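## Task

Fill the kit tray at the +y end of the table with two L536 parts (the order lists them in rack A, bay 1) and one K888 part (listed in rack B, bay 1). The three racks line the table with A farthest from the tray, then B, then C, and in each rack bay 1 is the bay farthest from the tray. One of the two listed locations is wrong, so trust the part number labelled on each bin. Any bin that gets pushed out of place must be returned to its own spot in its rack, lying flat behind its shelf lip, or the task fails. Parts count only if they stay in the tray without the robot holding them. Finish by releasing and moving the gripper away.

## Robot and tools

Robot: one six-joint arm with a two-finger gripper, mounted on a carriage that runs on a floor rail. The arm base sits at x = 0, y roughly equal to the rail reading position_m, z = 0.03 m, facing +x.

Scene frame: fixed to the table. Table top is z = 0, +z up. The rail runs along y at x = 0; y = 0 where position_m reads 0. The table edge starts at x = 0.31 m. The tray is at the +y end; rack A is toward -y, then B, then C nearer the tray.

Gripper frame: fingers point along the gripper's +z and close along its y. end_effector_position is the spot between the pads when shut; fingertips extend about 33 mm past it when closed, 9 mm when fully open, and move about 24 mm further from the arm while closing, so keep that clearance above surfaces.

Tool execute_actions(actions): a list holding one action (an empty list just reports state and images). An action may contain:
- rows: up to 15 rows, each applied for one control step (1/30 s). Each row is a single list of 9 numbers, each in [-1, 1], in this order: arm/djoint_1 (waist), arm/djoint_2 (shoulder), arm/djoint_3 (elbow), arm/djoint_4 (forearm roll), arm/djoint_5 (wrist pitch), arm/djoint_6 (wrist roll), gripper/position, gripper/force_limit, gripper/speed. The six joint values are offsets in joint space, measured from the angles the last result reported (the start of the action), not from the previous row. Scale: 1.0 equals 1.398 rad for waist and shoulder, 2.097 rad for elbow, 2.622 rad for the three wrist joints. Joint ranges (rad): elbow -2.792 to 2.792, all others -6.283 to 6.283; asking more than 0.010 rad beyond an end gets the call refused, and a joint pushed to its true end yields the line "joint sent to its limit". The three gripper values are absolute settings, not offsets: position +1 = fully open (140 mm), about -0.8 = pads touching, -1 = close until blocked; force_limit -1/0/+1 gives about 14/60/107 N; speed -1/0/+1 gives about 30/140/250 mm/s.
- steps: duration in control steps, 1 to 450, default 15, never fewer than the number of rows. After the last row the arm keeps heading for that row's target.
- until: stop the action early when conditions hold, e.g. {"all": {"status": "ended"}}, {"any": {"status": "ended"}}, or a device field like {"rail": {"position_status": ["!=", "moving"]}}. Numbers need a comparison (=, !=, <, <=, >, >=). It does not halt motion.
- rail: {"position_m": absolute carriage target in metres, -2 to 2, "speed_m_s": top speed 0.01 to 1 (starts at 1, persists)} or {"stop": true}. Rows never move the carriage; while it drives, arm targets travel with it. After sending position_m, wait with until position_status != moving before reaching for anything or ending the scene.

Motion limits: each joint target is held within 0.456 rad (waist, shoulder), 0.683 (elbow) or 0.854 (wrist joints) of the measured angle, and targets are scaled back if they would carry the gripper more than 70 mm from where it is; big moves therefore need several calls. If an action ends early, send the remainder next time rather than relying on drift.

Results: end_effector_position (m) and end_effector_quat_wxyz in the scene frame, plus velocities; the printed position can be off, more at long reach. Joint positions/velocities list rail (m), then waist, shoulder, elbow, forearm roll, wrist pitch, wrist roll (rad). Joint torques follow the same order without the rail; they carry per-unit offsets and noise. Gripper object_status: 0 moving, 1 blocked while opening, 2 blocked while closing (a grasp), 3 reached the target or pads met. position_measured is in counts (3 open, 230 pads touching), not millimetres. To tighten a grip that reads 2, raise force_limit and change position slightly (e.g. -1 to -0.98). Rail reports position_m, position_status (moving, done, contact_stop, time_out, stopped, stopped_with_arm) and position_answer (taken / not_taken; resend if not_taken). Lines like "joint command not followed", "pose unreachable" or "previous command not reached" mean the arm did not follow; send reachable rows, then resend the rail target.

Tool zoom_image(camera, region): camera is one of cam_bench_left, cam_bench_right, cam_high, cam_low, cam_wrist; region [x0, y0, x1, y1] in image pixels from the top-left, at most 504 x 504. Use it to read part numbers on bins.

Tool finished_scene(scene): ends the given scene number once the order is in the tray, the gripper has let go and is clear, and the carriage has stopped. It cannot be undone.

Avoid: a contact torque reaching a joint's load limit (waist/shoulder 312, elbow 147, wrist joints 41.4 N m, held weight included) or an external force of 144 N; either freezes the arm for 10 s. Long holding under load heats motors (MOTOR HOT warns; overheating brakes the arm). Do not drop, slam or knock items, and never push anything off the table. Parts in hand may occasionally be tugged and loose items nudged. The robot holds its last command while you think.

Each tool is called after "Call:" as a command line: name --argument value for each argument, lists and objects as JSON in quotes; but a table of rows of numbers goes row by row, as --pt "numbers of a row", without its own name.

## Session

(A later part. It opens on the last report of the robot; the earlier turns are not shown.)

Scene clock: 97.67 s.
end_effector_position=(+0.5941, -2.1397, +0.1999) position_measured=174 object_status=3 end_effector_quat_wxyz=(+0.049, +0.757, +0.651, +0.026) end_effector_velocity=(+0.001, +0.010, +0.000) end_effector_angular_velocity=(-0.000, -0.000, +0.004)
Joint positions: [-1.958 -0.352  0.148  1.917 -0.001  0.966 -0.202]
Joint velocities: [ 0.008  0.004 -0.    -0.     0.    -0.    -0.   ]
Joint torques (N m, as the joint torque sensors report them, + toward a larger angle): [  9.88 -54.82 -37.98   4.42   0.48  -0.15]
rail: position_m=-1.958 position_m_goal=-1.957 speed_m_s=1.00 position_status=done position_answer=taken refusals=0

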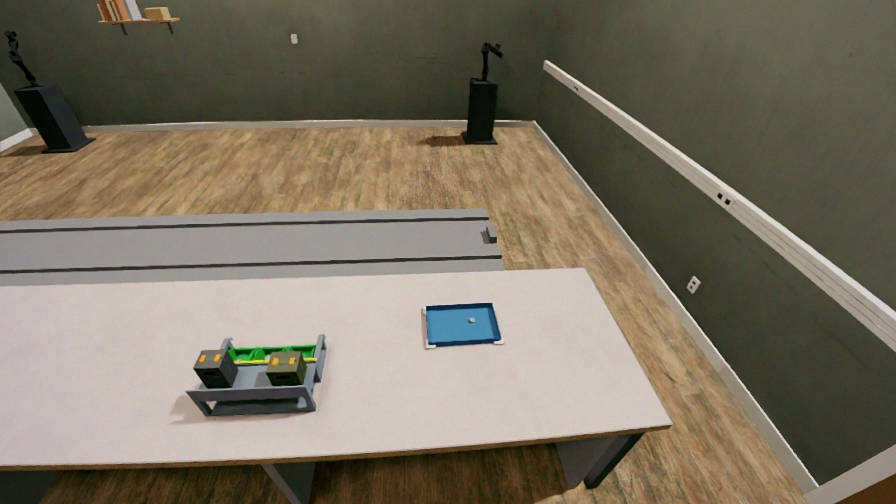

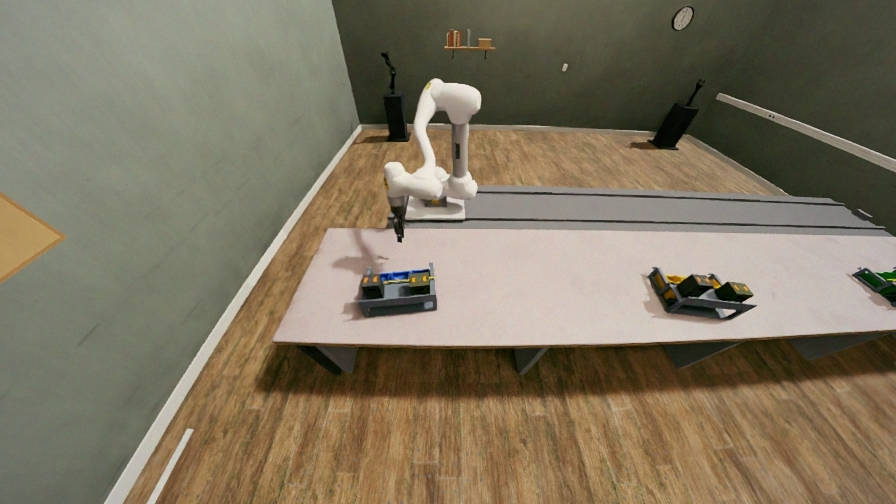

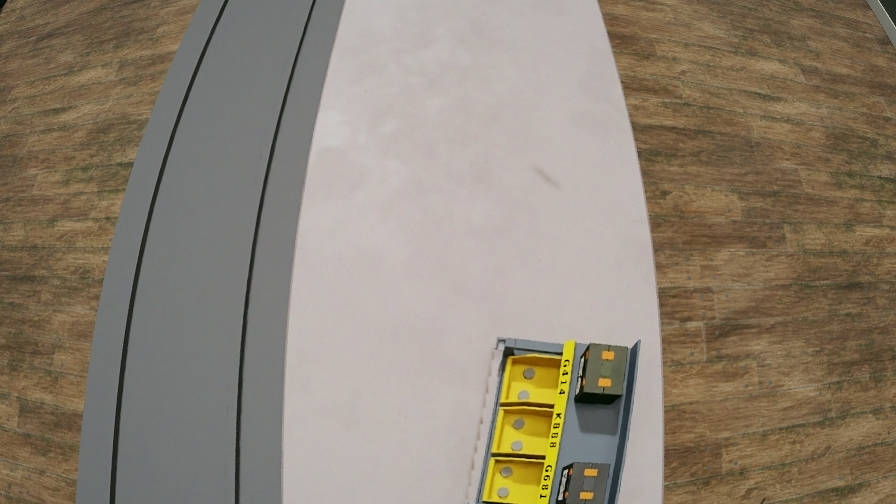

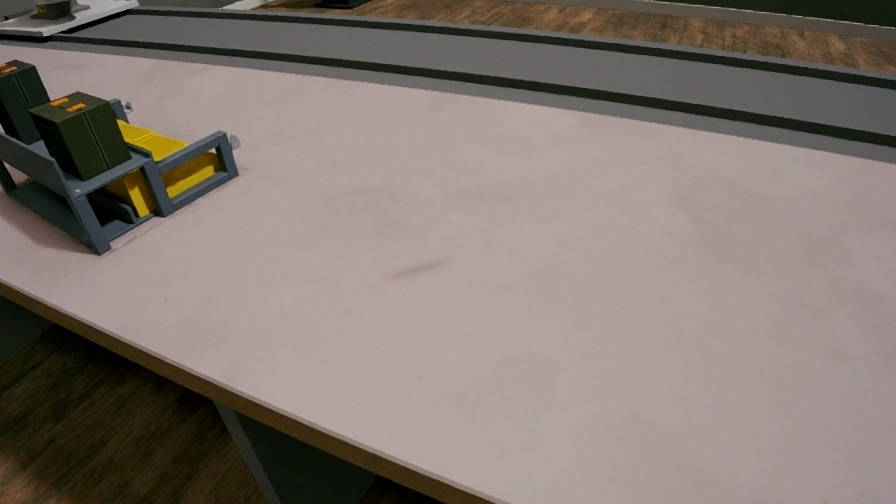

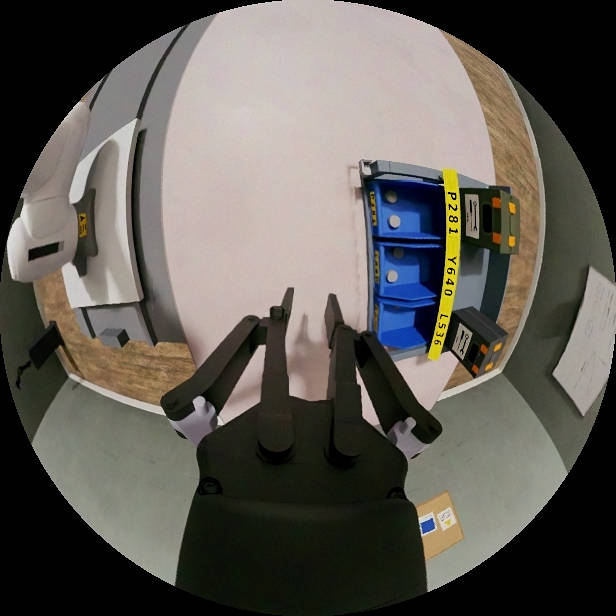

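Call:
execute_actions --actions '[{"rows":[[-0.005,0.216,-0.172,0,0.022,0.6,-0.36,0,0]],"steps":28}]'

Call:
execute_actions --actions '[{"rows":[[0,0,0,0,0,0.56,-0.36,0,0],[0,0,0,0,0,0.56,-0.36,0,0],[0,0,0,0,0,0.56,-0.36,0,0],[0,0,0,0,0,0.56,-0.36,0,0],[0,0,0,0,0,0.56,-0.36,0,0],[0,0,0,0,0,0.56,-0.36,0,0],[0,0,0,0,0,0.56,-0.36,0,0],[0,0,0,0,0,0.56,-0.36,0,0],[0,0,0,0,0,0.56,-0.36,0,0],[0,0,0,0,0,0.56,-0.36,0,0],[0,0,0,0,0,0.56,-0.36,0,0],[0,0,0,0,0,0.56,-0.36,0,0],[0,0,0,0,0,0.56,-0.36,0,0],[0,0,0,0,0,0.56,-0.36,0,0],[0,0.05,0,0,-0.0267,0.56,-0.36,0,0]],"steps":32}]'

Scene clock: 102.27 s.
end_effector_position=(+0.7738, -2.2109, +0.1743) position_measured=174 object_status=3 end_effector_quat_wxyz=(+0.016, +0.995, -0.079, +0.054) end_effector_velocity=(-0.000, -0.000, +0.000) end_effector_angular_velocity=(+0.000, -0.000, -0.002)
Joint positions: [-1.957 -0.359  0.45   1.556 -0.001  1.023  1.371]
Joint velocities: [ 0.    -0.    -0.     0.    -0.     0.     0.002]
Joint torques (N m, as the joint torque sensors report them, + toward a larger angle): [ -0.59 -83.28 -39.52   4.4    0.34  -0.17]
rail: position_m=-1.957 position_m_goal=-1.957 speed_m_s=1.00 position_status=done position_answer=taken refusals=0

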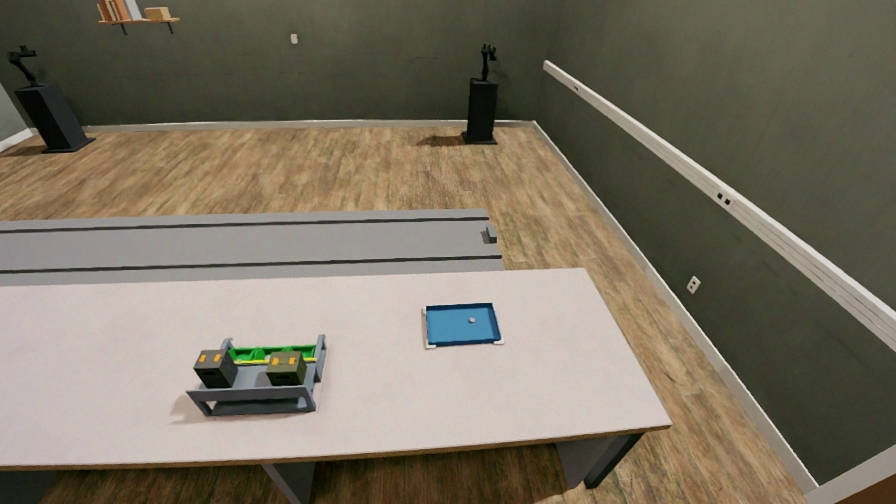

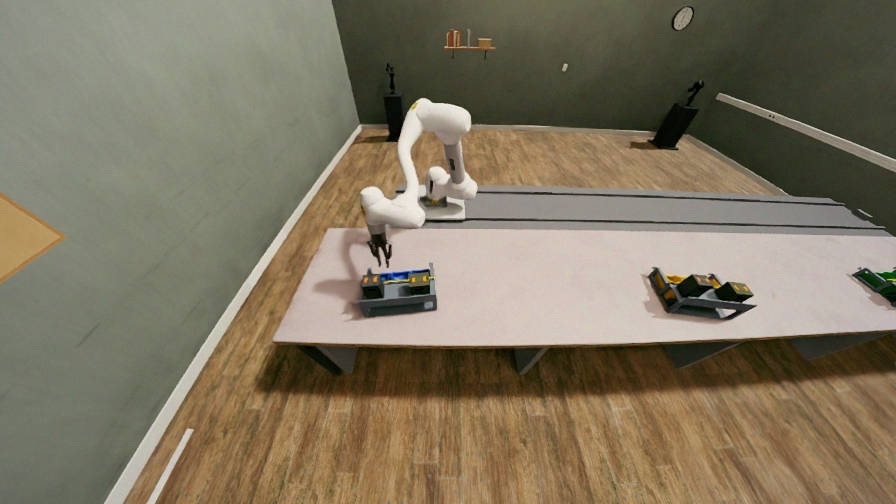

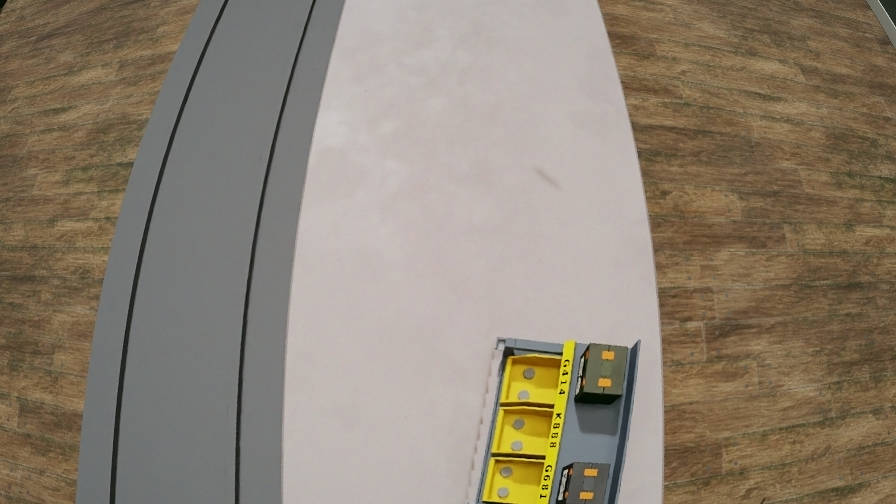

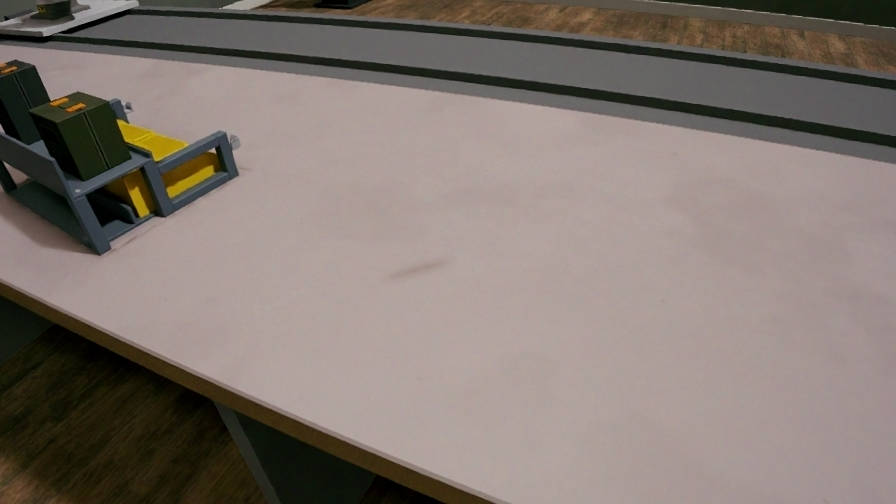

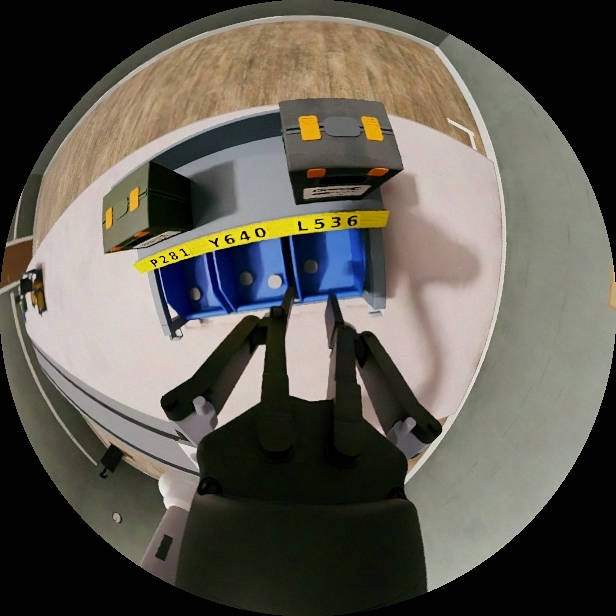

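Scene clock: 103.33 s.
end_effector_position=(+0.7931, -2.2183, +0.1191) position_measured=174 object_status=3 end_effector_quat_wxyz=(-0.024, +0.686, -0.726, +0.050) end_effector_velocity=(+0.000, -0.000, +0.001) end_effector_angular_velocity=(-0.000, -0.001, -0.000)
Joint positions: [-1.957 -0.359  0.52   1.556 -0.001  0.953  2.839]
Joint velocities: [ 0.     0.    -0.001  0.    -0.    -0.     0.   ]
Joint torques (N m, as the joint torque sensors report them, + toward a larger angle): [ -0.11 -87.6  -37.48   4.13   0.13   0.  ]
rail: position_m=-1.957 position_m_goal=-1.957 speed_m_s=1.00 position_status=done position_answer=taken refusals=0

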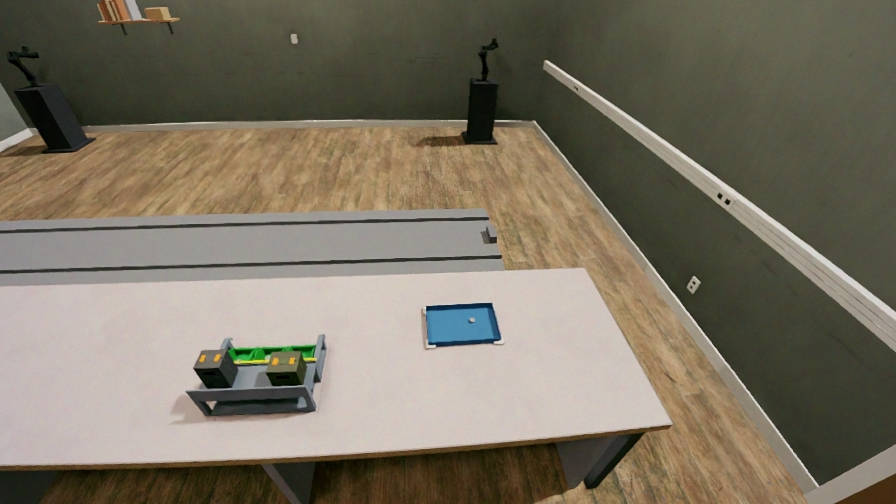

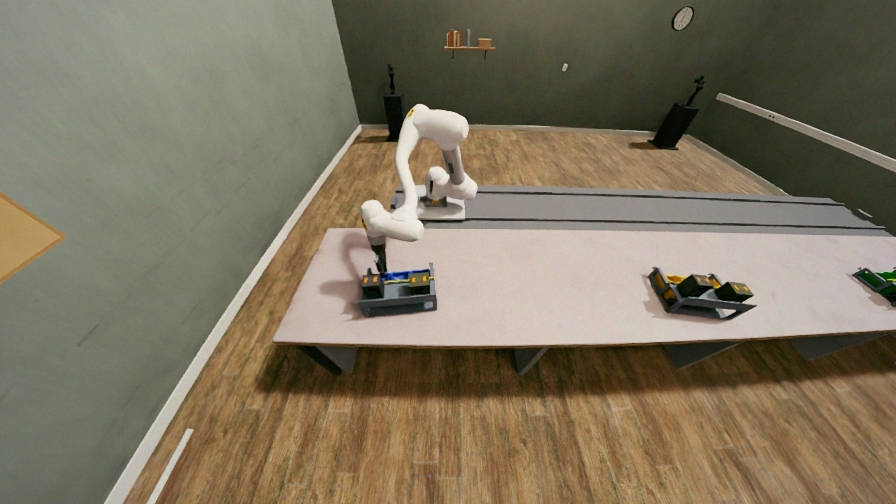

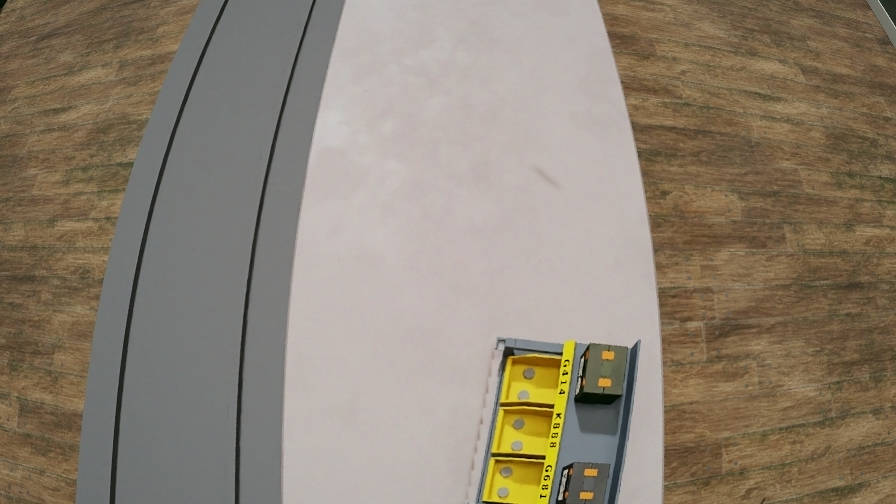

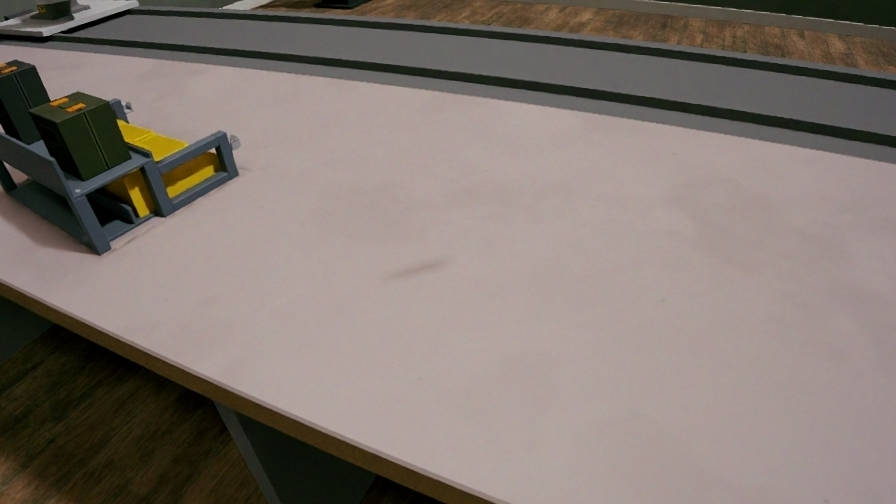

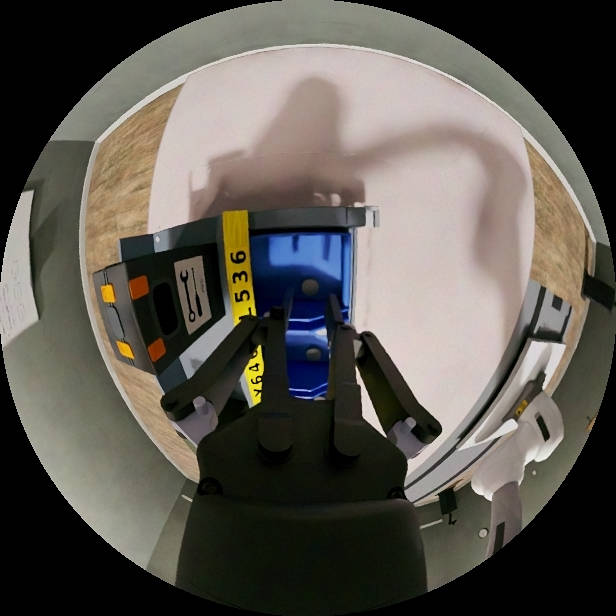

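Call:
execute_actions --actions '[{"rows":[[0,0.008,0.001,0,-0.006,0,-0.36,0,0],[0,0.016,0.002,0,-0.011,0,-0.36,0,0],[0,0.024,0.004,0,-0.016,0,-0.36,0,0],[0,0.032,0.005,0,-0.021,0,-0.36,0,0],[0,0.04,0.007,0,-0.027,0,-0.36,0,0],[0,0.048,0.008,0,-0.032,0,-0.36,0,0]],"steps":20}]'

Scene clock: 105.23 s.
end_effector_position=(+0.8034, -2.2221, +0.0571) position_measured=174 object_status=3 end_effector_quat_wxyz=(-0.024, +0.686, -0.725, +0.050) end_effector_velocity=(+0.000, -0.000, +0.001) end_effector_angular_velocity=(-0.000, -0.001, -0.000)
Joint positions: [-1.957 -0.359  0.588  1.573 -0.001  0.869  2.839]
Joint velocities: [ 0. -0. -0. -0.  0. -0. -0.]
Joint torques (N m, as the joint torque sensors report them, + toward a larger angle): [ -0.1  -89.21 -35.67   4.11   0.38   0.25]
rail: position_m=-1.957 position_m_goal=-1.957 speed_m_s=1.00 position_status=done position_answer=taken refusals=0

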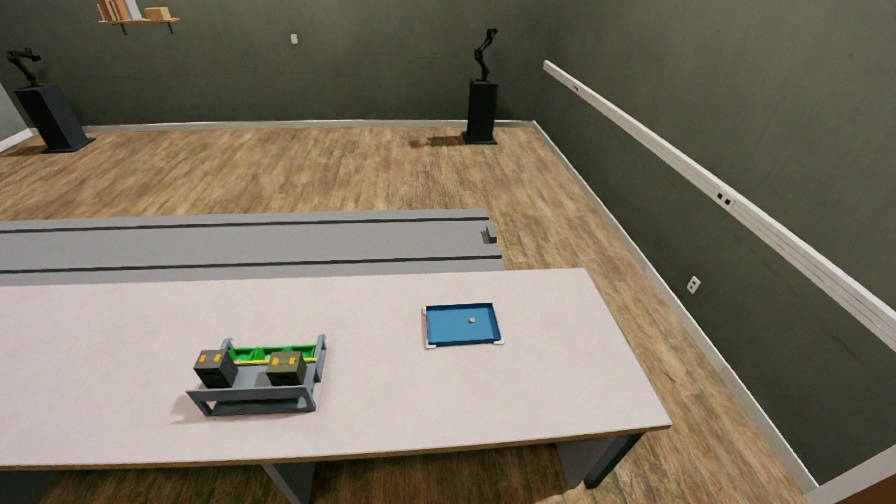

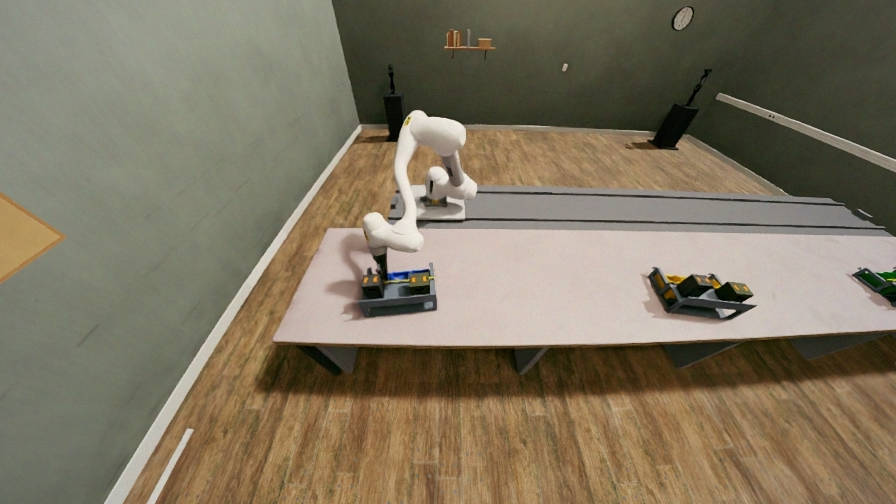

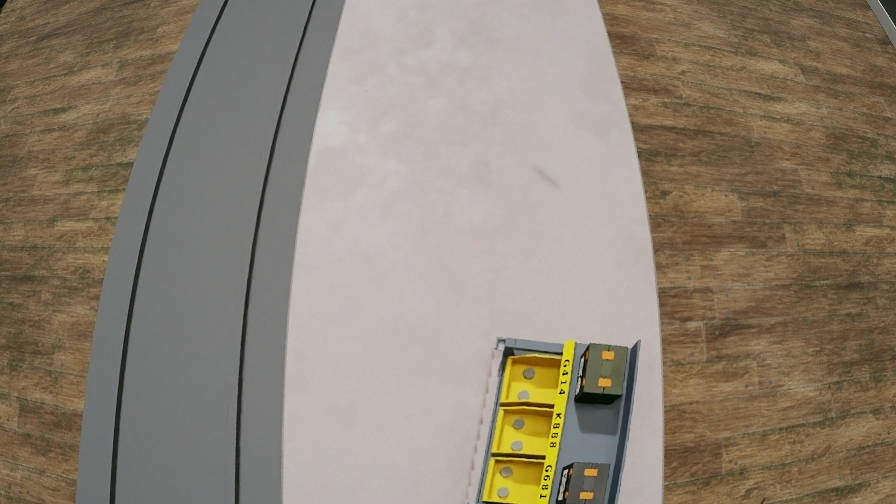

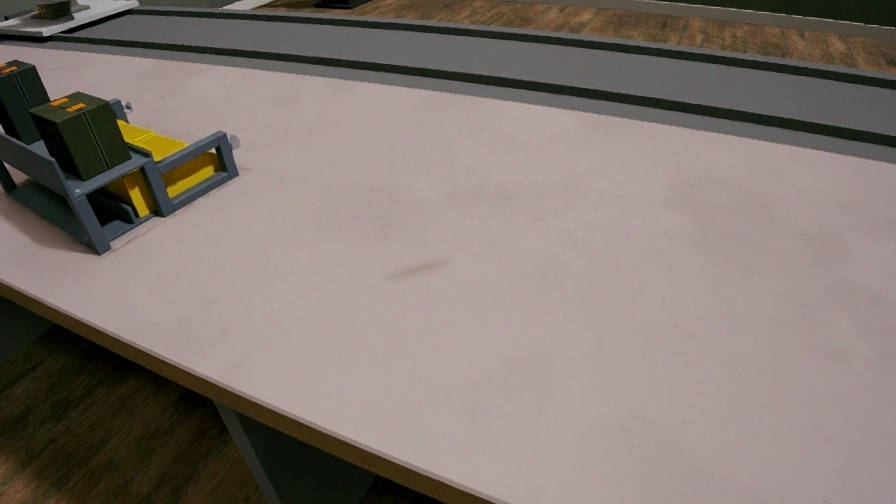

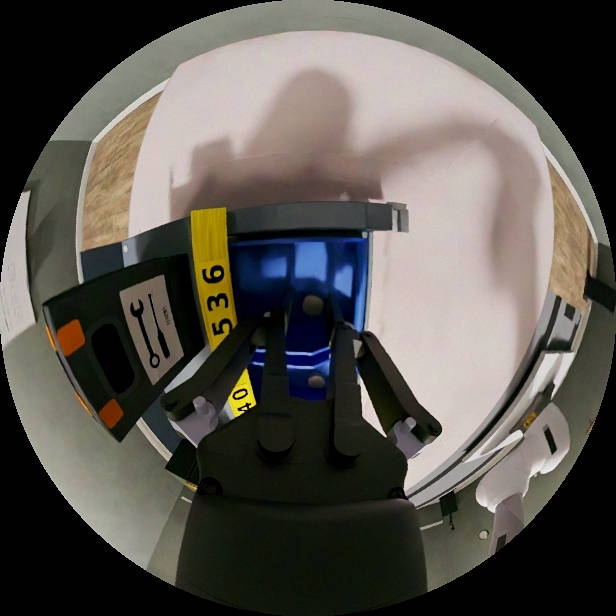

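Shift +y 4 mm, lower, grip.

Call:
execute_actions --actions '[{"rows":[[0.003,0.001,0,0,0.001,0,-0.36,0,0],[0.003,0.002,0,0,0.001,0,-0.36,0,0],[0.003,0.003,0,0,0.001,0,-0.36,0,0],[0.003,0.004,0,0,0.001,0,-0.36,0,0],[0.003,0.005,0,0,0.001,0,-0.36,0,0],[0.003,0.006,0,0,0.001,0,-0.36,0,0],[0.003,0.0065,0,0,0.001,0,-0.36,0,0],[0.003,0.0065,0,0,0.001,0,-0.36,0,0],[0.003,0.0065,0,0,0.001,0,-0.36,0,0],[0.003,0.0065,0,0,0.001,0,-0.36,0,0],[0.003,0.0065,0,0,0.001,0,-0.36,0,0],[0.003,0.0065,0,0,0.001,0,-0.36,0,0],[0.003,0.0065,0,0,0.001,0,-1,0,-0.5]],"steps":30}]'

Scene clock: 107.63 s.
end_effector_position=(+0.8026, -2.2180, +0.0495) position_measured=201 object_status=2 end_effector_quat_wxyz=(-0.022, +0.688, -0.724, +0.045) end_effector_velocity=(-0.000, +0.000, -0.000) end_effector_angular_velocity=(+0.000, +0.000, +0.000)
Joint positions: [-1.957 -0.355  0.597  1.573 -0.001  0.872  2.839]
Joint velocities: [ 0. -0. -0.  0. -0.  0.  0.]
Joint torques (N m, as the joint torque sensors report them, + toward a larger angle): [ -0.46 -79.33 -30.09   4.35  -0.03   0.23]
rail: position_m=-1.957 position_m_goal=-1.957 speed_m_s=1.00 position_status=done position_answer=taken refusals=0

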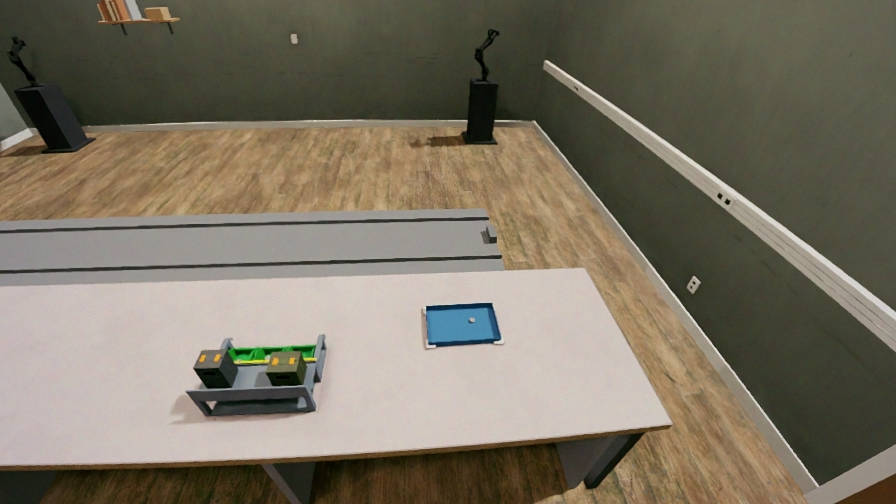

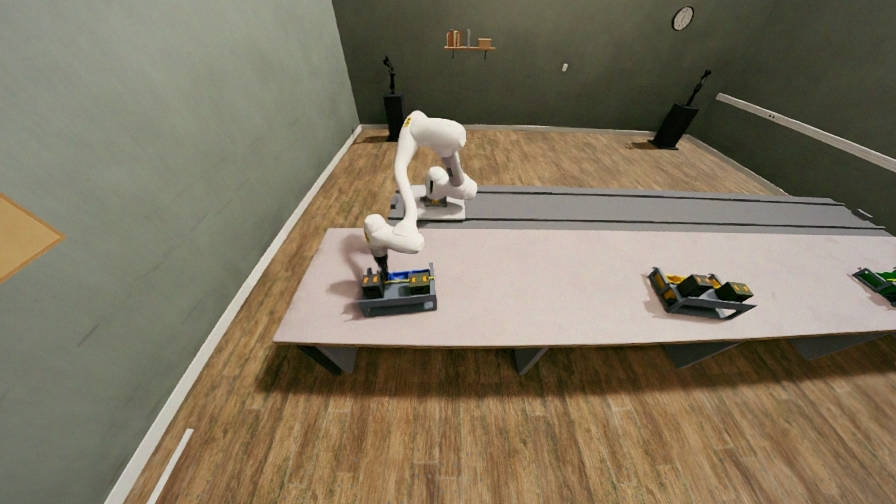

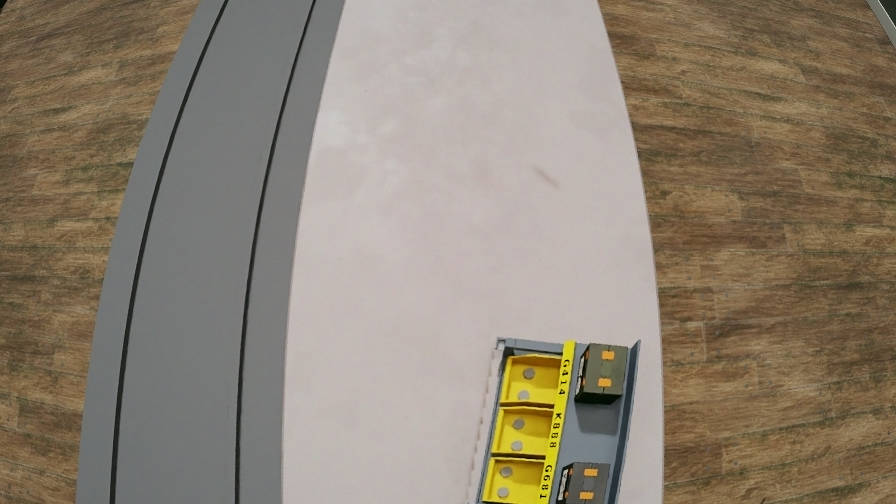

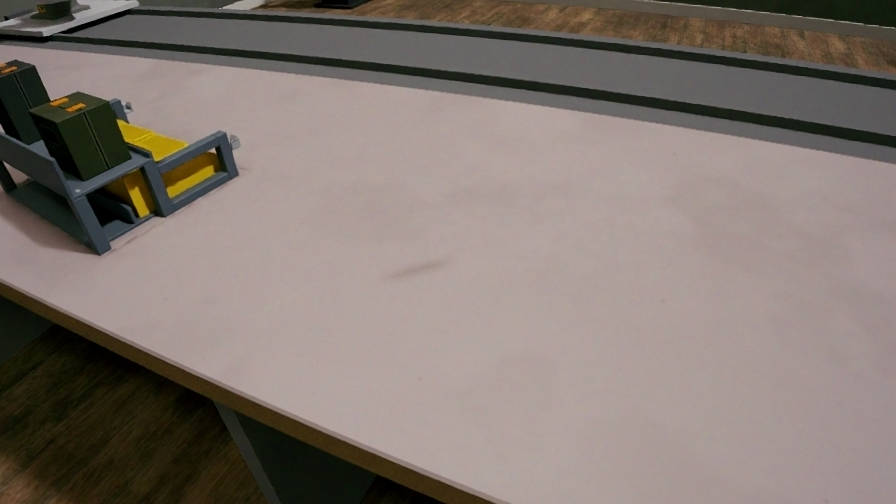

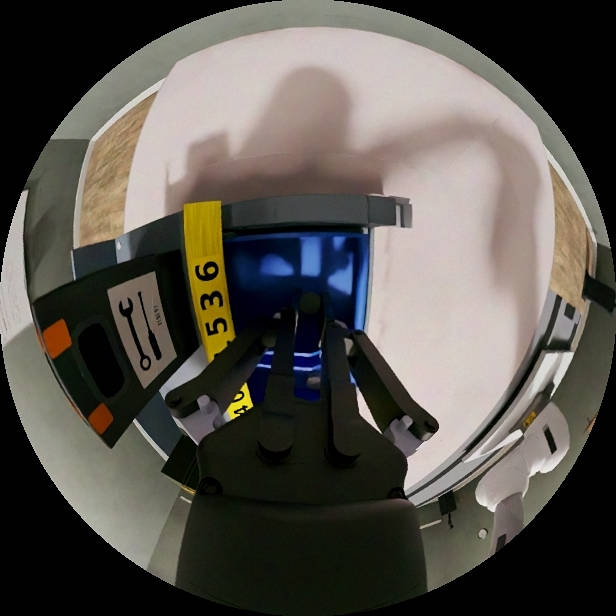

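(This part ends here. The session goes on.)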